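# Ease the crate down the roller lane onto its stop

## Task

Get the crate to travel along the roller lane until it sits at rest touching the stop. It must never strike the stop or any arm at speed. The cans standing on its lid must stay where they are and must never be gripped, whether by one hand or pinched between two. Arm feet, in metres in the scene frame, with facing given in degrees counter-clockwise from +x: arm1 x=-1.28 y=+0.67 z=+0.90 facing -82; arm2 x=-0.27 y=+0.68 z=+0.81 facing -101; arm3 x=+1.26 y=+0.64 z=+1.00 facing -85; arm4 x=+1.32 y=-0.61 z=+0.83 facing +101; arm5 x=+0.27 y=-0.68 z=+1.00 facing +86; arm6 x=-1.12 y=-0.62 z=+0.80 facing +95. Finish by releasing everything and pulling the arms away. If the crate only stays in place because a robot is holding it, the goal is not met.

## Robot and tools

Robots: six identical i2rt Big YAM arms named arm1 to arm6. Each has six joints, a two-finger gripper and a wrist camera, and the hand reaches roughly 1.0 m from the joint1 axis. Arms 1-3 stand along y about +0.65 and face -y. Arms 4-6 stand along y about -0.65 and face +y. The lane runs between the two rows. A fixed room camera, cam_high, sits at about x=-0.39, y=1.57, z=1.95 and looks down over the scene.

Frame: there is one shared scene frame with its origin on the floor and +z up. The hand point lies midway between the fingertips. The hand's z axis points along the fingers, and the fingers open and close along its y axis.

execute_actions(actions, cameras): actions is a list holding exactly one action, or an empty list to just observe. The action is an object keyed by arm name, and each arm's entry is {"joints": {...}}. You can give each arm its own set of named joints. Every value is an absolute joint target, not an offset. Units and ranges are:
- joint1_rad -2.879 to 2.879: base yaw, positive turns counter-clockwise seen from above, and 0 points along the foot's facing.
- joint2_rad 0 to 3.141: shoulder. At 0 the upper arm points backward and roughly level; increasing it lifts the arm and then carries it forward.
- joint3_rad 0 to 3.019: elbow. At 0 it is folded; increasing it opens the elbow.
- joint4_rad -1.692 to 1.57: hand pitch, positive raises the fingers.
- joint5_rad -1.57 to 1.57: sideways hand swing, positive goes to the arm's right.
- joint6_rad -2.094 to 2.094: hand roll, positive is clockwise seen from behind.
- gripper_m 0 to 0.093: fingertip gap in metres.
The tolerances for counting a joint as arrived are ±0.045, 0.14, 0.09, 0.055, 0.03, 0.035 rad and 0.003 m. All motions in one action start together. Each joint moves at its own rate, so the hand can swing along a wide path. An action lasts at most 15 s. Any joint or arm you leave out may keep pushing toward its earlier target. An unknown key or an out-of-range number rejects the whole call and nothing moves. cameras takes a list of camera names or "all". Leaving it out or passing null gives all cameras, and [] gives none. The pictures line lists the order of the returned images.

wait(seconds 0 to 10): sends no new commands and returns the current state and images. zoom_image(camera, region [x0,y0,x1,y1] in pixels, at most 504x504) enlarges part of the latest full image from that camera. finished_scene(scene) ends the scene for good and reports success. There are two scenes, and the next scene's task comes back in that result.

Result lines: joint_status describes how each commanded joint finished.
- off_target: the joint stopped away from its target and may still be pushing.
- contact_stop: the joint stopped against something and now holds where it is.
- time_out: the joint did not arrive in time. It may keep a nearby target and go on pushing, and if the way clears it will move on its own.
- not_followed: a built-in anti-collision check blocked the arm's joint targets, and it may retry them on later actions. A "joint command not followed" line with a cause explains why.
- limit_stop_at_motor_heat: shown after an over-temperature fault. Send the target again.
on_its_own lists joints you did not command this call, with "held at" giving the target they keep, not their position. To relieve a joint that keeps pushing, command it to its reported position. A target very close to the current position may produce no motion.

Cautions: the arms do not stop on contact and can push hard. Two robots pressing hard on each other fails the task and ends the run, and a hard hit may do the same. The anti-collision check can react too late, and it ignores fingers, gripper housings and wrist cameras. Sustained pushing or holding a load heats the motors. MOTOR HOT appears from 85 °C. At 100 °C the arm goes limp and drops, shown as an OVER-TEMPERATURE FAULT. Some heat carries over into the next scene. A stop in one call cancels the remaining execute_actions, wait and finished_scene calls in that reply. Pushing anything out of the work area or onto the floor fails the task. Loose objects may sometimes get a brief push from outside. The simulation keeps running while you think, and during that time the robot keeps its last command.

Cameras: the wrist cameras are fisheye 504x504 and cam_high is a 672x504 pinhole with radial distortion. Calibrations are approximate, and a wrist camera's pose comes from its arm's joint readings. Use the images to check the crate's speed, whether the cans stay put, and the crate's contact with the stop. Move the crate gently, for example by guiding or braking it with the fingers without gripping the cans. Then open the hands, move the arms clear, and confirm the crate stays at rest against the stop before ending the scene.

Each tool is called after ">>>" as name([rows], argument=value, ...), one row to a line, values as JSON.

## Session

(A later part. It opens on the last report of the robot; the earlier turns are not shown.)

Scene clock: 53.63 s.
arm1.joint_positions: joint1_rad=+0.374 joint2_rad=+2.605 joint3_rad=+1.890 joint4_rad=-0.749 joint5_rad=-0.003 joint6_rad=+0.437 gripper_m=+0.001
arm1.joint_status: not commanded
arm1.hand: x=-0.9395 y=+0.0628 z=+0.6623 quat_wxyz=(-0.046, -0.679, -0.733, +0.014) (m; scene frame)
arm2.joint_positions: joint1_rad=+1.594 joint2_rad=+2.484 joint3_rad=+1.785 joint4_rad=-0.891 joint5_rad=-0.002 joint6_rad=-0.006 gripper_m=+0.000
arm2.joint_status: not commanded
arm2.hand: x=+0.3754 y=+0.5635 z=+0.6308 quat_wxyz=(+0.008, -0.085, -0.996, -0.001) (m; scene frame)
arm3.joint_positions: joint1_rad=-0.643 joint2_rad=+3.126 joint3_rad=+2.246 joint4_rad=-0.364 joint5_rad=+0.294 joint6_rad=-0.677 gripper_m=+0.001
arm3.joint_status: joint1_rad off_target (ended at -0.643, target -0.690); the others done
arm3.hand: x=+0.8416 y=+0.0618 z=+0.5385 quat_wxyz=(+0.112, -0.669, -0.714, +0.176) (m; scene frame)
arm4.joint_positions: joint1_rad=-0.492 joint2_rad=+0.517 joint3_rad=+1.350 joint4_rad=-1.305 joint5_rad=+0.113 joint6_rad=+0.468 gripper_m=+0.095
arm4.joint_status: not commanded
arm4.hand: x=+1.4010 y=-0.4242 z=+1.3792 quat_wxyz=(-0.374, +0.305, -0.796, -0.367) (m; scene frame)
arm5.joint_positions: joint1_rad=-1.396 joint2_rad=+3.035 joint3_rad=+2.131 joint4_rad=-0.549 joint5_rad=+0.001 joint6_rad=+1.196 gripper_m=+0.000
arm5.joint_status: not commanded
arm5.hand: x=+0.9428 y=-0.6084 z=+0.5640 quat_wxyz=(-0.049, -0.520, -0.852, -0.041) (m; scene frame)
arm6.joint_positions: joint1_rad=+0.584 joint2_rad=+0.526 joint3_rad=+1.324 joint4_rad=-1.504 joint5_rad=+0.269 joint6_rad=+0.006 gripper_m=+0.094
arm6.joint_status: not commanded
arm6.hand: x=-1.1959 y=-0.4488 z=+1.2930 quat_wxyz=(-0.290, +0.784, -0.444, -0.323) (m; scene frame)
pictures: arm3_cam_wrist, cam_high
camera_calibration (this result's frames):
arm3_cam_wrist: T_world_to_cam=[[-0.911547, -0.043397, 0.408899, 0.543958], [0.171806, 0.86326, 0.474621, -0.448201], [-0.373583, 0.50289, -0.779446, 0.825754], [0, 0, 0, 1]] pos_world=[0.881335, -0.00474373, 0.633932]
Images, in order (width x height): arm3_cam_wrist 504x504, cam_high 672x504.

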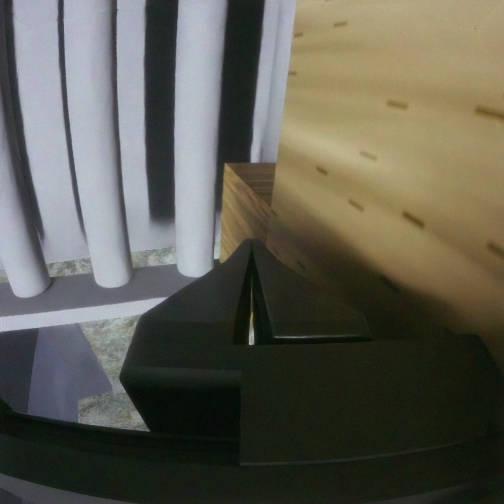

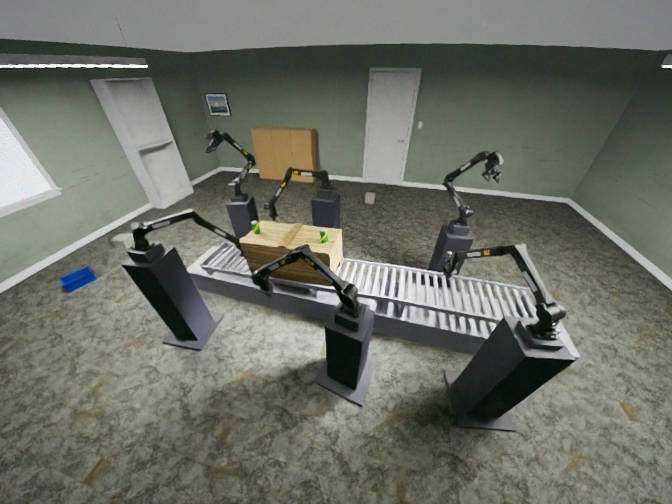

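Stop near x≈1.35–1.4.

>>> execute_actions([
  {"arm3":{"joints":{"joint1_rad":-0.61}}},
], cameras=[])

>>> execute_actions([
  {"arm3":{"joints":{"joint1_rad":-0.52,"joint6_rad":-0.55}}},
], cameras=[])

>>> execute_actions([
  {"arm3":{"joints":{"joint1_rad":-0.44,"joint3_rad":2.2}}},
], cameras=[])

>>> execute_actions([
  {"arm3":{"joints":{"joint1_rad":-0.35,"joint6_rad":-0.4}}},
], cameras=[])

>>> execute_actions([
  {"arm3":{"joints":{"joint1_rad":-0.26}}},
], cameras=[])

>>> execute_actions([
  {"arm3":{"joints":{"joint1_rad":-0.17,"joint6_rad":-0.22}}},
], cameras=[])

>>> execute_actions([
  {"arm3":{"joints":{"joint1_rad":-0.08}}},
], cameras=["arm3_cam_wrist","cam_high"])

Scene clock: 55.73 s.
arm1.joint_positions: joint1_rad=+0.374 joint2_rad=+2.605 joint3_rad=+1.890 joint4_rad=-0.749 joint5_rad=-0.003 joint6_rad=+0.437 gripper_m=+0.001
arm1.joint_status: not commanded
arm1.hand: x=-0.9395 y=+0.0628 z=+0.6623 quat_wxyz=(-0.046, -0.679, -0.733, +0.014) (m; scene frame)
arm2.joint_positions: joint1_rad=+1.594 joint2_rad=+2.484 joint3_rad=+1.785 joint4_rad=-0.891 joint5_rad=-0.002 joint6_rad=-0.006 gripper_m=+0.000
arm2.joint_status: not commanded
arm2.hand: x=+0.3754 y=+0.5635 z=+0.6308 quat_wxyz=(+0.008, -0.085, -0.996, -0.001) (m; scene frame)
arm3.joint_positions: joint1_rad=-0.559 joint2_rad=+3.126 joint3_rad=+2.246 joint4_rad=-0.364 joint5_rad=+0.291 joint6_rad=-0.678 gripper_m=+0.001
arm3.joint_status: joint1_rad off_target (ended at -0.560, target -0.610)
arm3.hand: x=+0.8924 y=+0.0277 z=+0.5390 quat_wxyz=(+0.102, -0.638, -0.742, +0.181) (m; scene frame)
arm4.joint_positions: joint1_rad=-0.492 joint2_rad=+0.517 joint3_rad=+1.350 joint4_rad=-1.305 joint5_rad=+0.113 joint6_rad=+0.468 gripper_m=+0.095
arm4.joint_status: not commanded
arm4.hand: x=+1.4010 y=-0.4242 z=+1.3792 quat_wxyz=(-0.374, +0.305, -0.796, -0.367) (m; scene frame)
arm5.joint_positions: joint1_rad=-1.396 joint2_rad=+3.035 joint3_rad=+2.131 joint4_rad=-0.549 joint5_rad=+0.001 joint6_rad=+1.196 gripper_m=+0.000
arm5.joint_status: not commanded
arm5.hand: x=+0.9428 y=-0.6084 z=+0.5640 quat_wxyz=(-0.049, -0.520, -0.852, -0.041) (m; scene frame)
arm6.joint_positions: joint1_rad=+0.584 joint2_rad=+0.526 joint3_rad=+1.324 joint4_rad=-1.504 joint5_rad=+0.269 joint6_rad=+0.006 gripper_m=+0.094
arm6.joint_status: not commanded
arm6.hand: x=-1.1959 y=-0.4488 z=+1.2930 quat_wxyz=(-0.290, +0.784, -0.444, -0.323) (m; scene frame)
pictures: none
No camera images: the call's "cameras" was empty. Leave "cameras" out to get every camera's image.

Scene clock: 57.13 s.
arm1.joint_positions: joint1_rad=+0.374 joint2_rad=+2.605 joint3_rad=+1.890 joint4_rad=-0.749 joint5_rad=-0.003 joint6_rad=+0.437 gripper_m=+0.001
arm1.joint_status: not commanded
arm1.hand: x=-0.9395 y=+0.0628 z=+0.6623 quat_wxyz=(-0.046, -0.679, -0.733, +0.014) (m; scene frame)
arm2.joint_positions: joint1_rad=+1.594 joint2_rad=+2.484 joint3_rad=+1.785 joint4_rad=-0.891 joint5_rad=-0.002 joint6_rad=-0.006 gripper_m=+0.000
arm2.joint_status: not commanded
arm2.hand: x=+0.3754 y=+0.5635 z=+0.6308 quat_wxyz=(+0.008, -0.085, -0.996, -0.001) (m; scene frame)
arm3.joint_positions: joint1_rad=-0.459 joint2_rad=+3.126 joint3_rad=+2.246 joint4_rad=-0.364 joint5_rad=+0.288 joint6_rad=-0.524 gripper_m=+0.001
arm3.joint_status: joint1_rad off_target (ended at -0.458, target -0.520); the others done
arm3.hand: x=+0.9567 y=-0.0072 z=+0.5398 quat_wxyz=(+0.077, -0.658, -0.724, +0.192) (m; scene frame)
arm4.joint_positions: joint1_rad=-0.492 joint2_rad=+0.517 joint3_rad=+1.350 joint4_rad=-1.305 joint5_rad=+0.113 joint6_rad=+0.468 gripper_m=+0.095
arm4.joint_status: not commanded
arm4.hand: x=+1.4010 y=-0.4242 z=+1.3792 quat_wxyz=(-0.374, +0.305, -0.796, -0.367) (m; scene frame)
arm5.joint_positions: joint1_rad=-1.396 joint2_rad=+3.035 joint3_rad=+2.131 joint4_rad=-0.549 joint5_rad=+0.001 joint6_rad=+1.196 gripper_m=+0.000
arm5.joint_status: not commanded
arm5.hand: x=+0.9428 y=-0.6084 z=+0.5640 quat_wxyz=(-0.049, -0.520, -0.852, -0.041) (m; scene frame)
arm6.joint_positions: joint1_rad=+0.584 joint2_rad=+0.526 joint3_rad=+1.324 joint4_rad=-1.504 joint5_rad=+0.269 joint6_rad=+0.006 gripper_m=+0.094
arm6.joint_status: not commanded
arm6.hand: x=-1.1959 y=-0.4488 z=+1.2930 quat_wxyz=(-0.290, +0.784, -0.444, -0.323) (m; scene frame)
pictures: none
No camera images: the call's "cameras" was empty. Leave "cameras" out to get every camera's image.

Scene clock: 58.53 s.
arm1.joint_positions: joint1_rad=+0.374 joint2_rad=+2.605 joint3_rad=+1.890 joint4_rad=-0.749 joint5_rad=-0.003 joint6_rad=+0.437 gripper_m=+0.001
arm1.joint_status: not commanded
arm1.hand: x=-0.9395 y=+0.0628 z=+0.6623 quat_wxyz=(-0.046, -0.679, -0.733, +0.014) (m; scene frame)
arm2.joint_positions: joint1_rad=+1.594 joint2_rad=+2.484 joint3_rad=+1.785 joint4_rad=-0.891 joint5_rad=-0.002 joint6_rad=-0.006 gripper_m=+0.000
arm2.joint_status: not commanded
arm2.hand: x=+0.3754 y=+0.5635 z=+0.6308 quat_wxyz=(+0.008, -0.085, -0.996, -0.001) (m; scene frame)
arm3.joint_positions: joint1_rad=-0.383 joint2_rad=+3.126 joint3_rad=+2.183 joint4_rad=-0.361 joint5_rad=+0.289 joint6_rad=-0.532 gripper_m=+0.001
arm3.joint_status: joint1_rad off_target (ended at -0.383, target -0.440); the others done
arm3.hand: x=+1.0166 y=+0.0022 z=+0.5218 quat_wxyz=(+0.081, -0.626, -0.757, +0.169) (m; scene frame)
arm4.joint_positions: joint1_rad=-0.492 joint2_rad=+0.517 joint3_rad=+1.350 joint4_rad=-1.305 joint5_rad=+0.113 joint6_rad=+0.468 gripper_m=+0.095
arm4.joint_status: not commanded
arm4.hand: x=+1.4010 y=-0.4242 z=+1.3792 quat_wxyz=(-0.374, +0.305, -0.796, -0.367) (m; scene frame)
arm5.joint_positions: joint1_rad=-1.396 joint2_rad=+3.035 joint3_rad=+2.131 joint4_rad=-0.549 joint5_rad=+0.001 joint6_rad=+1.196 gripper_m=+0.000
arm5.joint_status: not commanded
arm5.hand: x=+0.9428 y=-0.6084 z=+0.5640 quat_wxyz=(-0.049, -0.520, -0.852, -0.041) (m; scene frame)
arm6.joint_positions: joint1_rad=+0.584 joint2_rad=+0.526 joint3_rad=+1.324 joint4_rad=-1.504 joint5_rad=+0.269 joint6_rad=+0.006 gripper_m=+0.094
arm6.joint_status: not commanded
arm6.hand: x=-1.1959 y=-0.4488 z=+1.2930 quat_wxyz=(-0.290, +0.784, -0.444, -0.323) (m; scene frame)
pictures: none
No camera images: the call's "cameras" was empty. Leave "cameras" out to get every camera's image.

Scene clock: 59.97 s.
arm1.joint_positions: joint1_rad=+0.374 joint2_rad=+2.605 joint3_rad=+1.890 joint4_rad=-0.749 joint5_rad=-0.003 joint6_rad=+0.437 gripper_m=+0.001
arm1.joint_status: not commanded
arm1.hand: x=-0.9395 y=+0.0628 z=+0.6623 quat_wxyz=(-0.046, -0.679, -0.733, +0.014) (m; scene frame)
arm2.joint_positions: joint1_rad=+1.594 joint2_rad=+2.484 joint3_rad=+1.785 joint4_rad=-0.891 joint5_rad=-0.002 joint6_rad=-0.006 gripper_m=+0.000
arm2.joint_status: not commanded
arm2.hand: x=+0.3754 y=+0.5635 z=+0.6308 quat_wxyz=(+0.008, -0.085, -0.996, -0.001) (m; scene frame)
arm3.joint_positions: joint1_rad=-0.286 joint2_rad=+3.126 joint3_rad=+2.183 joint4_rad=-0.361 joint5_rad=+0.285 joint6_rad=-0.376 gripper_m=+0.001
arm3.joint_status: joint1_rad off_target (ended at -0.286, target -0.350); the others done
arm3.hand: x=+1.0809 y=-0.0195 z=+0.5225 quat_wxyz=(+0.057, -0.648, -0.739, +0.177) (m; scene frame)
arm4.joint_positions: joint1_rad=-0.492 joint2_rad=+0.517 joint3_rad=+1.350 joint4_rad=-1.305 joint5_rad=+0.113 joint6_rad=+0.468 gripper_m=+0.095
arm4.joint_status: not commanded
arm4.hand: x=+1.4010 y=-0.4242 z=+1.3792 quat_wxyz=(-0.374, +0.305, -0.796, -0.367) (m; scene frame)
arm5.joint_positions: joint1_rad=-1.396 joint2_rad=+3.035 joint3_rad=+2.131 joint4_rad=-0.549 joint5_rad=+0.001 joint6_rad=+1.196 gripper_m=+0.000
arm5.joint_status: not commanded
arm5.hand: x=+0.9428 y=-0.6084 z=+0.5640 quat_wxyz=(-0.049, -0.520, -0.852, -0.041) (m; scene frame)
arm6.joint_positions: joint1_rad=+0.584 joint2_rad=+0.526 joint3_rad=+1.324 joint4_rad=-1.504 joint5_rad=+0.269 joint6_rad=+0.006 gripper_m=+0.094
arm6.joint_status: not commanded
arm6.hand: x=-1.1959 y=-0.4488 z=+1.2930 quat_wxyz=(-0.290, +0.784, -0.444, -0.323) (m; scene frame)
pictures: none
No camera images: the call's "cameras" was empty. Leave "cameras" out to get every camera's image.

Scene clock: 61.43 s.
arm1.joint_positions: joint1_rad=+0.374 joint2_rad=+2.605 joint3_rad=+1.890 joint4_rad=-0.749 joint5_rad=-0.003 joint6_rad=+0.437 gripper_m=+0.001
arm1.joint_status: not commanded
arm1.hand: x=-0.9395 y=+0.0628 z=+0.6623 quat_wxyz=(-0.046, -0.679, -0.733, +0.014) (m; scene frame)
arm2.joint_positions: joint1_rad=+1.594 joint2_rad=+2.484 joint3_rad=+1.785 joint4_rad=-0.891 joint5_rad=-0.002 joint6_rad=-0.006 gripper_m=+0.000
arm2.joint_status: not commanded
arm2.hand: x=+0.3754 y=+0.5635 z=+0.6308 quat_wxyz=(+0.008, -0.085, -0.996, -0.001) (m; scene frame)
arm3.joint_positions: joint1_rad=-0.199 joint2_rad=+3.126 joint3_rad=+2.183 joint4_rad=-0.361 joint5_rad=+0.285 joint6_rad=-0.382 gripper_m=+0.001
arm3.joint_status: joint1_rad off_target (ended at -0.199, target -0.260)
arm3.hand: x=+1.1393 y=-0.0334 z=+0.5234 quat_wxyz=(+0.049, -0.613, -0.768, +0.179) (m; scene frame)
arm4.joint_positions: joint1_rad=-0.492 joint2_rad=+0.517 joint3_rad=+1.350 joint4_rad=-1.305 joint5_rad=+0.113 joint6_rad=+0.468 gripper_m=+0.095
arm4.joint_status: not commanded
arm4.hand: x=+1.4010 y=-0.4242 z=+1.3792 quat_wxyz=(-0.374, +0.305, -0.796, -0.367) (m; scene frame)
arm5.joint_positions: joint1_rad=-1.396 joint2_rad=+3.035 joint3_rad=+2.131 joint4_rad=-0.549 joint5_rad=+0.001 joint6_rad=+1.196 gripper_m=+0.000
arm5.joint_status: not commanded
arm5.hand: x=+0.9428 y=-0.6084 z=+0.5640 quat_wxyz=(-0.049, -0.520, -0.852, -0.041) (m; scene frame)
arm6.joint_positions: joint1_rad=+0.584 joint2_rad=+0.526 joint3_rad=+1.324 joint4_rad=-1.504 joint5_rad=+0.269 joint6_rad=+0.006 gripper_m=+0.094
arm6.joint_status: not commanded
arm6.hand: x=-1.1959 y=-0.4488 z=+1.2930 quat_wxyz=(-0.290, +0.784, -0.444, -0.323) (m; scene frame)
pictures: none
No camera images: the call's "cameras" was empty. Leave "cameras" out to get every camera's image.

Scene clock: 62.90 s.
arm1.joint_positions: joint1_rad=+0.374 joint2_rad=+2.605 joint3_rad=+1.890 joint4_rad=-0.749 joint5_rad=-0.003 joint6_rad=+0.437 gripper_m=+0.001
arm1.joint_status: not commanded
arm1.hand: x=-0.9395 y=+0.0628 z=+0.6623 quat_wxyz=(-0.046, -0.679, -0.733, +0.014) (m; scene frame)
arm2.joint_positions: joint1_rad=+1.594 joint2_rad=+2.484 joint3_rad=+1.785 joint4_rad=-0.891 joint5_rad=-0.002 joint6_rad=-0.006 gripper_m=+0.000
arm2.joint_status: not commanded
arm2.hand: x=+0.3754 y=+0.5635 z=+0.6308 quat_wxyz=(+0.008, -0.085, -0.996, -0.001) (m; scene frame)
arm3.joint_positions: joint1_rad=-0.101 joint2_rad=+3.126 joint3_rad=+2.183 joint4_rad=-0.361 joint5_rad=+0.282 joint6_rad=-0.197 gripper_m=+0.001
arm3.joint_status: joint1_rad off_target (ended at -0.101, target -0.170); the others done
arm3.hand: x=+1.2066 y=-0.0429 z=+0.5243 quat_wxyz=(+0.021, -0.646, -0.741, +0.184) (m; scene frame)
arm4.joint_positions: joint1_rad=-0.492 joint2_rad=+0.517 joint3_rad=+1.350 joint4_rad=-1.305 joint5_rad=+0.113 joint6_rad=+0.468 gripper_m=+0.095
arm4.joint_status: not commanded
arm4.hand: x=+1.4010 y=-0.4242 z=+1.3792 quat_wxyz=(-0.374, +0.305, -0.796, -0.367) (m; scene frame)
arm5.joint_positions: joint1_rad=-1.396 joint2_rad=+3.035 joint3_rad=+2.131 joint4_rad=-0.549 joint5_rad=+0.001 joint6_rad=+1.196 gripper_m=+0.000
arm5.joint_status: not commanded
arm5.hand: x=+0.9428 y=-0.6084 z=+0.5640 quat_wxyz=(-0.049, -0.520, -0.852, -0.041) (m; scene frame)
arm6.joint_positions: joint1_rad=+0.584 joint2_rad=+0.526 joint3_rad=+1.324 joint4_rad=-1.504 joint5_rad=+0.269 joint6_rad=+0.006 gripper_m=+0.094
arm6.joint_status: not commanded
arm6.hand: x=-1.1959 y=-0.4488 z=+1.2930 quat_wxyz=(-0.290, +0.784, -0.444, -0.323) (m; scene frame)
pictures: none
No camera images: the call's "cameras" was empty. Leave "cameras" out to get every camera's image.

Scene clock: 64.37 s.
arm1.joint_positions: joint1_rad=+0.374 joint2_rad=+2.605 joint3_rad=+1.890 joint4_rad=-0.749 joint5_rad=-0.003 joint6_rad=+0.437 gripper_m=+0.001
arm1.joint_status: not commanded
arm1.hand: x=-0.9395 y=+0.0628 z=+0.6623 quat_wxyz=(-0.046, -0.679, -0.733, +0.014) (m; scene frame)
arm2.joint_positions: joint1_rad=+1.594 joint2_rad=+2.484 joint3_rad=+1.785 joint4_rad=-0.891 joint5_rad=-0.002 joint6_rad=-0.006 gripper_m=+0.000
arm2.joint_status: not commanded
arm2.hand: x=+0.3754 y=+0.5635 z=+0.6308 quat_wxyz=(+0.008, -0.085, -0.996, -0.001) (m; scene frame)
arm3.joint_positions: joint1_rad=-0.017 joint2_rad=+3.126 joint3_rad=+2.183 joint4_rad=-0.361 joint5_rad=+0.281 joint6_rad=-0.202 gripper_m=+0.001
arm3.joint_status: joint1_rad off_target (ended at -0.017, target -0.080)
arm3.hand: x=+1.2651 y=-0.0457 z=+0.5251 quat_wxyz=(+0.013, -0.612, -0.769, +0.185) (m; scene frame)
arm4.joint_positions: joint1_rad=-0.492 joint2_rad=+0.517 joint3_rad=+1.350 joint4_rad=-1.305 joint5_rad=+0.113 joint6_rad=+0.468 gripper_m=+0.095
arm4.joint_status: not commanded
arm4.hand: x=+1.4010 y=-0.4242 z=+1.3792 quat_wxyz=(-0.374, +0.305, -0.796, -0.367) (m; scene frame)
arm5.joint_positions: joint1_rad=-1.396 joint2_rad=+3.035 joint3_rad=+2.131 joint4_rad=-0.549 joint5_rad=+0.001 joint6_rad=+1.196 gripper_m=+0.000
arm5.joint_status: not commanded
arm5.hand: x=+0.9428 y=-0.6084 z=+0.5640 quat_wxyz=(-0.049, -0.520, -0.852, -0.041) (m; scene frame)
arm6.joint_positions: joint1_rad=+0.584 joint2_rad=+0.526 joint3_rad=+1.324 joint4_rad=-1.504 joint5_rad=+0.269 joint6_rad=+0.006 gripper_m=+0.094
arm6.joint_status: not commanded
arm6.hand: x=-1.1959 y=-0.4488 z=+1.2930 quat_wxyz=(-0.290, +0.784, -0.444, -0.323) (m; scene frame)
pictures: arm3_cam_wrist, cam_high
camera_calibration (this result's frames):
arm3_cam_wrist: T_world_to_cam=[[-0.933816, -0.180678, 0.308778, 1.00533], [-0.0527045, 0.923159, 0.380787, -0.0856976], [-0.353851, 0.339311, -0.871583, 1.04358], [0, 0, 0, 1]] pos_world=[1.30354, -0.0933448, 0.631776]
Images, in order (width x height): arm3_cam_wrist 504x504, cam_high 672x504.

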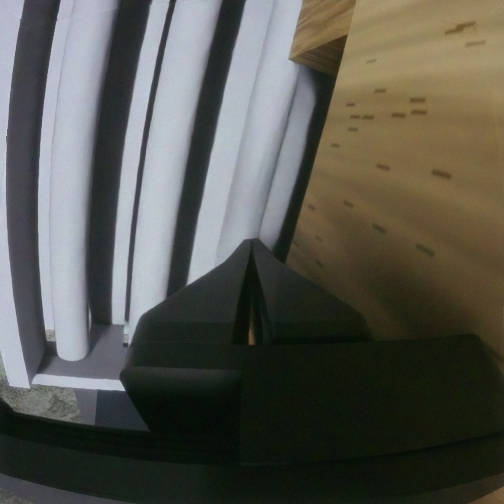

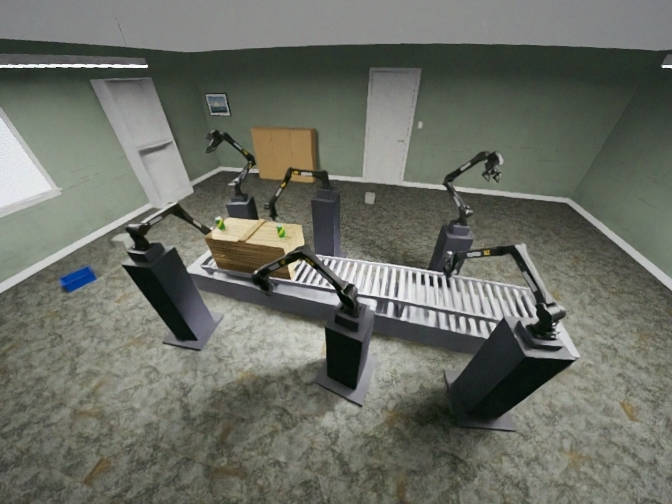

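About 0.21 m left.

>>> execute_actions([
  {"arm3":{"joints":{"joint1_rad":0.01,"joint6_rad":-0.05,"joint3_rad":2.12}}},
], cameras=[])

>>> execute_actions([
  {"arm3":{"joints":{"joint1_rad":0.1}}},
], cameras=[])

>>> execute_actions([
  {"arm3":{"joints":{"joint1_rad":0.17,"joint6_rad":0.1}}},
], cameras=[])

>>> execute_actions([
  {"arm3":{"joints":{"joint1_rad":0.22}}},
], cameras=[])

>>> execute_actions([
  {"arm3":{"joints":{"joint1_rad":0.27}}},
], cameras=[])

>>> execute_actions([
  {"arm3":{"joints":{"joint1_rad":0.32}}},
], cameras=["arm3_cam_wrist","cam_high"])

Scene clock: 66.47 s.
arm1.joint_positions: joint1_rad=+0.374 joint2_rad=+2.605 joint3_rad=+1.890 joint4_rad=-0.749 joint5_rad=-0.003 joint6_rad=+0.437 gripper_m=+0.001
arm1.joint_status: not commanded
arm1.hand: x=-0.9395 y=+0.0628 z=+0.6623 quat_wxyz=(-0.046, -0.679, -0.733, +0.014) (m; scene frame)
arm2.joint_positions: joint1_rad=+1.594 joint2_rad=+2.484 joint3_rad=+1.785 joint4_rad=-0.891 joint5_rad=-0.002 joint6_rad=-0.006 gripper_m=+0.000
arm2.joint_status: not commanded
arm2.hand: x=+0.3754 y=+0.5635 z=+0.6308 quat_wxyz=(+0.008, -0.085, -0.996, -0.001) (m; scene frame)
arm3.joint_positions: joint1_rad=+0.073 joint2_rad=+3.126 joint3_rad=+2.119 joint4_rad=-0.349 joint5_rad=+0.279 joint6_rad=-0.052 gripper_m=+0.001
arm3.joint_status: joint1_rad off_target (ended at +0.073, target +0.010); the others done
arm3.hand: x=+1.3226 y=-0.0112 z=+0.5093 quat_wxyz=(+0.009, -0.634, -0.755, +0.168) (m; scene frame)
arm4.joint_positions: joint1_rad=-0.492 joint2_rad=+0.517 joint3_rad=+1.350 joint4_rad=-1.305 joint5_rad=+0.113 joint6_rad=+0.468 gripper_m=+0.095
arm4.joint_status: not commanded
arm4.hand: x=+1.4010 y=-0.4242 z=+1.3792 quat_wxyz=(-0.374, +0.305, -0.796, -0.367) (m; scene frame)
arm5.joint_positions: joint1_rad=-1.396 joint2_rad=+3.035 joint3_rad=+2.131 joint4_rad=-0.549 joint5_rad=+0.001 joint6_rad=+1.196 gripper_m=+0.000
arm5.joint_status: not commanded
arm5.hand: x=+0.9428 y=-0.6084 z=+0.5640 quat_wxyz=(-0.049, -0.520, -0.852, -0.041) (m; scene frame)
arm6.joint_positions: joint1_rad=+0.584 joint2_rad=+0.526 joint3_rad=+1.324 joint4_rad=-1.504 joint5_rad=+0.269 joint6_rad=+0.006 gripper_m=+0.094
arm6.joint_status: not commanded
arm6.hand: x=-1.1959 y=-0.4488 z=+1.2930 quat_wxyz=(-0.290, +0.784, -0.444, -0.323) (m; scene frame)
pictures: none
No camera images: the call's "cameras" was empty. Leave "cameras" out to get every camera's image.

Scene clock: 67.90 s.
arm1.joint_positions: joint1_rad=+0.374 joint2_rad=+2.605 joint3_rad=+1.890 joint4_rad=-0.749 joint5_rad=-0.003 joint6_rad=+0.437 gripper_m=+0.001
arm1.joint_status: not commanded
arm1.hand: x=-0.9395 y=+0.0628 z=+0.6623 quat_wxyz=(-0.046, -0.679, -0.733, +0.014) (m; scene frame)
arm2.joint_positions: joint1_rad=+1.594 joint2_rad=+2.484 joint3_rad=+1.785 joint4_rad=-0.891 joint5_rad=-0.002 joint6_rad=-0.006 gripper_m=+0.000
arm2.joint_status: not commanded
arm2.hand: x=+0.3754 y=+0.5635 z=+0.6308 quat_wxyz=(+0.008, -0.085, -0.996, -0.001) (m; scene frame)
arm3.joint_positions: joint1_rad=+0.161 joint2_rad=+3.126 joint3_rad=+2.119 joint4_rad=-0.344 joint5_rad=+0.281 joint6_rad=-0.052 gripper_m=+0.001
arm3.joint_status: joint1_rad off_target (ended at +0.161, target +0.100)
arm3.hand: x=+1.3799 y=-0.0052 z=+0.5105 quat_wxyz=(+0.000, -0.601, -0.781, +0.171) (m; scene frame)
arm4.joint_positions: joint1_rad=-0.492 joint2_rad=+0.517 joint3_rad=+1.350 joint4_rad=-1.305 joint5_rad=+0.113 joint6_rad=+0.468 gripper_m=+0.095
arm4.joint_status: not commanded
arm4.hand: x=+1.4010 y=-0.4242 z=+1.3792 quat_wxyz=(-0.374, +0.305, -0.796, -0.367) (m; scene frame)
arm5.joint_positions: joint1_rad=-1.396 joint2_rad=+3.035 joint3_rad=+2.131 joint4_rad=-0.549 joint5_rad=+0.001 joint6_rad=+1.196 gripper_m=+0.000
arm5.joint_status: not commanded
arm5.hand: x=+0.9428 y=-0.6084 z=+0.5640 quat_wxyz=(-0.049, -0.520, -0.852, -0.041) (m; scene frame)
arm6.joint_positions: joint1_rad=+0.584 joint2_rad=+0.526 joint3_rad=+1.324 joint4_rad=-1.504 joint5_rad=+0.269 joint6_rad=+0.006 gripper_m=+0.094
arm6.joint_status: not commanded
arm6.hand: x=-1.1959 y=-0.4488 z=+1.2930 quat_wxyz=(-0.290, +0.784, -0.444, -0.323) (m; scene frame)
pictures: none
No camera images: the call's "cameras" was empty. Leave "cameras" out to get every camera's image.

Scene clock: 69.27 s.
arm1.joint_positions: joint1_rad=+0.374 joint2_rad=+2.605 joint3_rad=+1.890 joint4_rad=-0.749 joint5_rad=-0.003 joint6_rad=+0.437 gripper_m=+0.001
arm1.joint_status: not commanded
arm1.hand: x=-0.9395 y=+0.0628 z=+0.6623 quat_wxyz=(-0.046, -0.679, -0.733, +0.014) (m; scene frame)
arm2.joint_positions: joint1_rad=+1.594 joint2_rad=+2.484 joint3_rad=+1.785 joint4_rad=-0.891 joint5_rad=-0.002 joint6_rad=-0.006 gripper_m=+0.000
arm2.joint_status: not commanded
arm2.hand: x=+0.3754 y=+0.5635 z=+0.6308 quat_wxyz=(+0.008, -0.085, -0.996, -0.001) (m; scene frame)
arm3.joint_positions: joint1_rad=+0.218 joint2_rad=+3.126 joint3_rad=+2.119 joint4_rad=-0.344 joint5_rad=+0.285 joint6_rad=+0.091 gripper_m=+0.001
arm3.joint_status: joint1_rad off_target (ended at +0.218, target +0.170); the others done
arm3.hand: x=+1.4164 y=+0.0021 z=+0.5113 quat_wxyz=(-0.016, -0.633, -0.754, +0.172) (m; scene frame)
arm4.joint_positions: joint1_rad=-0.492 joint2_rad=+0.517 joint3_rad=+1.350 joint4_rad=-1.305 joint5_rad=+0.113 joint6_rad=+0.468 gripper_m=+0.095
arm4.joint_status: not commanded
arm4.hand: x=+1.4010 y=-0.4242 z=+1.3792 quat_wxyz=(-0.374, +0.305, -0.796, -0.367) (m; scene frame)
arm5.joint_positions: joint1_rad=-1.396 joint2_rad=+3.035 joint3_rad=+2.131 joint4_rad=-0.549 joint5_rad=+0.001 joint6_rad=+1.196 gripper_m=+0.000
arm5.joint_status: not commanded
arm5.hand: x=+0.9428 y=-0.6084 z=+0.5640 quat_wxyz=(-0.049, -0.520, -0.852, -0.041) (m; scene frame)
arm6.joint_positions: joint1_rad=+0.584 joint2_rad=+0.526 joint3_rad=+1.324 joint4_rad=-1.504 joint5_rad=+0.269 joint6_rad=+0.006 gripper_m=+0.094
arm6.joint_status: not commanded
arm6.hand: x=-1.1959 y=-0.4488 z=+1.2930 quat_wxyz=(-0.290, +0.784, -0.444, -0.323) (m; scene frame)
pictures: none
No camera images: the call's "cameras" was empty. Leave "cameras" out to get every camera's image.

Scene clock: 70.53 s.
arm1.joint_positions: joint1_rad=+0.374 joint2_rad=+2.605 joint3_rad=+1.890 joint4_rad=-0.749 joint5_rad=-0.003 joint6_rad=+0.437 gripper_m=+0.001
arm1.joint_status: not commanded
arm1.hand: x=-0.9395 y=+0.0628 z=+0.6623 quat_wxyz=(-0.046, -0.679, -0.733, +0.014) (m; scene frame)
arm2.joint_positions: joint1_rad=+1.594 joint2_rad=+2.484 joint3_rad=+1.785 joint4_rad=-0.891 joint5_rad=-0.002 joint6_rad=-0.006 gripper_m=+0.000
arm2.joint_status: not commanded
arm2.hand: x=+0.3754 y=+0.5635 z=+0.6308 quat_wxyz=(+0.008, -0.085, -0.996, -0.001) (m; scene frame)
arm3.joint_positions: joint1_rad=+0.260 joint2_rad=+3.126 joint3_rad=+2.119 joint4_rad=-0.344 joint5_rad=+0.287 joint6_rad=+0.092 gripper_m=+0.001
arm3.joint_status: all done
arm3.hand: x=+1.4430 y=+0.0087 z=+0.5118 quat_wxyz=(-0.020, -0.618, -0.767, +0.172) (m; scene frame)
arm4.joint_positions: joint1_rad=-0.492 joint2_rad=+0.517 joint3_rad=+1.350 joint4_rad=-1.305 joint5_rad=+0.113 joint6_rad=+0.468 gripper_m=+0.095
arm4.joint_status: not commanded
arm4.hand: x=+1.4010 y=-0.4242 z=+1.3792 quat_wxyz=(-0.374, +0.305, -0.796, -0.367) (m; scene frame)
arm5.joint_positions: joint1_rad=-1.396 joint2_rad=+3.035 joint3_rad=+2.131 joint4_rad=-0.549 joint5_rad=+0.001 joint6_rad=+1.196 gripper_m=+0.000
arm5.joint_status: not commanded
arm5.hand: x=+0.9428 y=-0.6084 z=+0.5640 quat_wxyz=(-0.049, -0.520, -0.852, -0.041) (m; scene frame)
arm6.joint_positions: joint1_rad=+0.584 joint2_rad=+0.526 joint3_rad=+1.324 joint4_rad=-1.504 joint5_rad=+0.269 joint6_rad=+0.006 gripper_m=+0.094
arm6.joint_status: not commanded
arm6.hand: x=-1.1959 y=-0.4488 z=+1.2930 quat_wxyz=(-0.290, +0.784, -0.444, -0.323) (m; scene frame)
pictures: none
No camera images: the call's "cameras" was empty. Leave "cameras" out to get every camera's image.

Scene clock: 71.60 s.
arm1.joint_positions: joint1_rad=+0.374 joint2_rad=+2.605 joint3_rad=+1.890 joint4_rad=-0.749 joint5_rad=-0.003 joint6_rad=+0.437 gripper_m=+0.001
arm1.joint_status: not commanded
arm1.hand: x=-0.9395 y=+0.0628 z=+0.6623 quat_wxyz=(-0.046, -0.679, -0.733, +0.014) (m; scene frame)
arm2.joint_positions: joint1_rad=+1.594 joint2_rad=+2.484 joint3_rad=+1.785 joint4_rad=-0.891 joint5_rad=-0.002 joint6_rad=-0.006 gripper_m=+0.000
arm2.joint_status: not commanded
arm2.hand: x=+0.3754 y=+0.5635 z=+0.6308 quat_wxyz=(+0.008, -0.085, -0.996, -0.001) (m; scene frame)
arm3.joint_positions: joint1_rad=+0.291 joint2_rad=+3.126 joint3_rad=+2.119 joint4_rad=-0.344 joint5_rad=+0.295 joint6_rad=+0.094 gripper_m=+0.001
arm3.joint_status: all done
arm3.hand: x=+1.4613 y=+0.0141 z=+0.5125 quat_wxyz=(-0.020, -0.607, -0.775, +0.175) (m; scene frame)
arm4.joint_positions: joint1_rad=-0.492 joint2_rad=+0.517 joint3_rad=+1.350 joint4_rad=-1.305 joint5_rad=+0.113 joint6_rad=+0.468 gripper_m=+0.095
arm4.joint_status: not commanded
arm4.hand: x=+1.4010 y=-0.4242 z=+1.3792 quat_wxyz=(-0.374, +0.305, -0.796, -0.367) (m; scene frame)
arm5.joint_positions: joint1_rad=-1.396 joint2_rad=+3.035 joint3_rad=+2.131 joint4_rad=-0.549 joint5_rad=+0.001 joint6_rad=+1.196 gripper_m=+0.000
arm5.joint_status: not commanded
arm5.hand: x=+0.9428 y=-0.6084 z=+0.5640 quat_wxyz=(-0.049, -0.520, -0.852, -0.041) (m; scene frame)
arm6.joint_positions: joint1_rad=+0.584 joint2_rad=+0.526 joint3_rad=+1.324 joint4_rad=-1.504 joint5_rad=+0.269 joint6_rad=+0.006 gripper_m=+0.094
arm6.joint_status: not commanded
arm6.hand: x=-1.1959 y=-0.4488 z=+1.2930 quat_wxyz=(-0.290, +0.784, -0.444, -0.323) (m; scene frame)
pictures: none
No camera images: the call's "cameras" was empty. Leave "cameras" out to get every camera's image.

Scene clock: 72.40 s.
arm1.joint_positions: joint1_rad=+0.374 joint2_rad=+2.605 joint3_rad=+1.890 joint4_rad=-0.749 joint5_rad=-0.003 joint6_rad=+0.437 gripper_m=+0.001
arm1.joint_status: not commanded
arm1.hand: x=-0.9395 y=+0.0628 z=+0.6623 quat_wxyz=(-0.046, -0.679, -0.733, +0.014) (m; scene frame)
arm2.joint_positions: joint1_rad=+1.594 joint2_rad=+2.484 joint3_rad=+1.785 joint4_rad=-0.891 joint5_rad=-0.002 joint6_rad=-0.006 gripper_m=+0.000
arm2.joint_status: not commanded
arm2.hand: x=+0.3754 y=+0.5635 z=+0.6308 quat_wxyz=(+0.008, -0.085, -0.996, -0.001) (m; scene frame)
arm3.joint_positions: joint1_rad=+0.313 joint2_rad=+3.126 joint3_rad=+2.119 joint4_rad=-0.344 joint5_rad=+0.297 joint6_rad=+0.094 gripper_m=+0.001
arm3.joint_status: all done
arm3.hand: x=+1.4745 y=+0.0182 z=+0.5128 quat_wxyz=(-0.022, -0.598, -0.782, +0.176) (m; scene frame)
arm4.joint_positions: joint1_rad=-0.492 joint2_rad=+0.517 joint3_rad=+1.350 joint4_rad=-1.305 joint5_rad=+0.113 joint6_rad=+0.468 gripper_m=+0.095
arm4.joint_status: not commanded
arm4.hand: x=+1.4010 y=-0.4242 z=+1.3792 quat_wxyz=(-0.374, +0.305, -0.796, -0.367) (m; scene frame)
arm5.joint_positions: joint1_rad=-1.396 joint2_rad=+3.035 joint3_rad=+2.131 joint4_rad=-0.549 joint5_rad=+0.001 joint6_rad=+1.196 gripper_m=+0.000
arm5.joint_status: not commanded
arm5.hand: x=+0.9428 y=-0.6084 z=+0.5640 quat_wxyz=(-0.049, -0.520, -0.852, -0.041) (m; scene frame)
arm6.joint_positions: joint1_rad=+0.584 joint2_rad=+0.526 joint3_rad=+1.324 joint4_rad=-1.504 joint5_rad=+0.269 joint6_rad=+0.006 gripper_m=+0.094
arm6.joint_status: not commanded
arm6.hand: x=-1.1959 y=-0.4488 z=+1.2930 quat_wxyz=(-0.290, +0.784, -0.444, -0.323) (m; scene frame)
pictures: arm3_cam_wrist, cam_high
camera_calibration (this result's frames):
arm3_cam_wrist: T_world_to_cam=[[-0.940761, -0.220439, 0.257634, 1.25345], [-0.120773, 0.927841, 0.352881, -0.0144209], [-0.316832, 0.300862, -0.8995, 1.04568], [0, 0, 0, 1]] pos_world=[1.50876, -0.0249145, 0.622745]
Images, in order (width x height): arm3_cam_wrist 504x504, cam_high 672x504.

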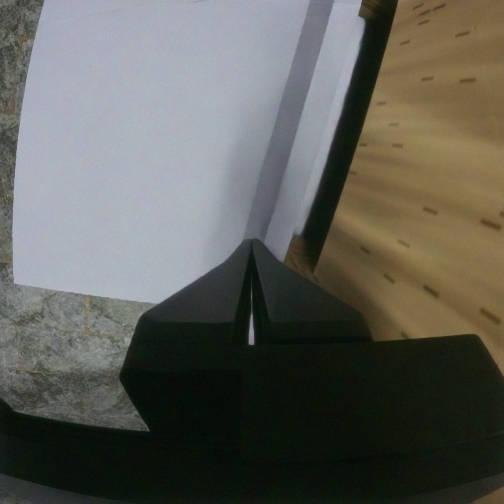

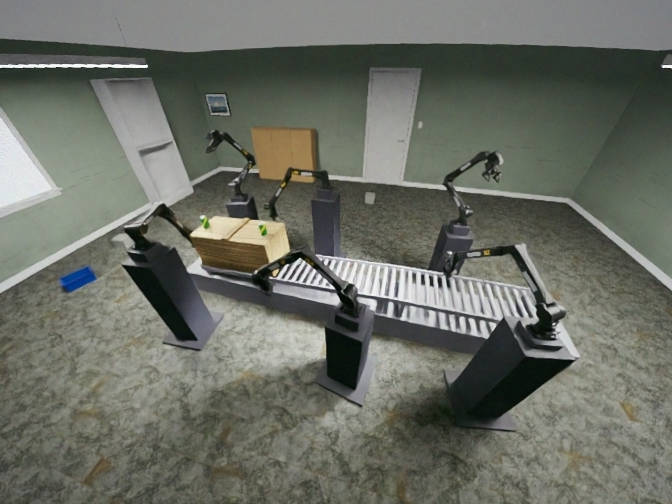

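>>> execute_actions([
  {"arm3":{"joints":{"joint1_rad":1.1}},"arm1":{"joints":{"joint2_rad":1.8}}},
], cameras=[])

>>> finished_scene(scene=2)

Scene clock: 74.67 s.
arm1.joint_positions: joint1_rad=+0.374 joint2_rad=+1.808 joint3_rad=+1.900 joint4_rad=-0.749 joint5_rad=-0.003 joint6_rad=+0.437 gripper_m=+0.001
arm1.joint_status: all done
arm1.hand: x=-0.9087 y=+0.0102 z=+1.2585 quat_wxyz=(-0.416, -0.610, -0.661, +0.133) (m; scene frame)
arm2.joint_positions: joint1_rad=+1.594 joint2_rad=+2.484 joint3_rad=+1.785 joint4_rad=-0.891 joint5_rad=-0.002 joint6_rad=-0.006 gripper_m=+0.000
arm2.joint_status: not commanded
arm2.hand: x=+0.3754 y=+0.5635 z=+0.6308 quat_wxyz=(+0.008, -0.085, -0.996, -0.001) (m; scene frame)
arm3.joint_positions: joint1_rad=+1.090 joint2_rad=+3.126 joint3_rad=+2.119 joint4_rad=-0.344 joint5_rad=+0.299 joint6_rad=+0.094 gripper_m=+0.001
arm3.joint_status: all done
arm3.hand: x=+1.8550 y=+0.3415 z=+0.5197 quat_wxyz=(-0.091, -0.258, -0.949, +0.159) (m; scene frame)
arm4.joint_positions: joint1_rad=-0.492 joint2_rad=+0.517 joint3_rad=+1.350 joint4_rad=-1.305 joint5_rad=+0.113 joint6_rad=+0.468 gripper_m=+0.095
arm4.joint_status: not commanded
arm4.hand: x=+1.4010 y=-0.4242 z=+1.3792 quat_wxyz=(-0.374, +0.305, -0.796, -0.367) (m; scene frame)
arm5.joint_positions: joint1_rad=-1.396 joint2_rad=+3.035 joint3_rad=+2.131 joint4_rad=-0.549 joint5_rad=+0.001 joint6_rad=+1.196 gripper_m=+0.000
arm5.joint_status: not commanded
arm5.hand: x=+0.9428 y=-0.6084 z=+0.5640 quat_wxyz=(-0.049, -0.520, -0.852, -0.041) (m; scene frame)
arm6.joint_positions: joint1_rad=+0.584 joint2_rad=+0.526 joint3_rad=+1.324 joint4_rad=-1.504 joint5_rad=+0.269 joint6_rad=+0.006 gripper_m=+0.094
arm6.joint_status: not commanded
arm6.hand: x=-1.1959 y=-0.4488 z=+1.2930 quat_wxyz=(-0.290, +0.784, -0.444, -0.323) (m; scene frame)
pictures: none
No camera images: the call's "cameras" was empty. Leave "cameras" out to get every camera's image.

The scene is finished: the task was done.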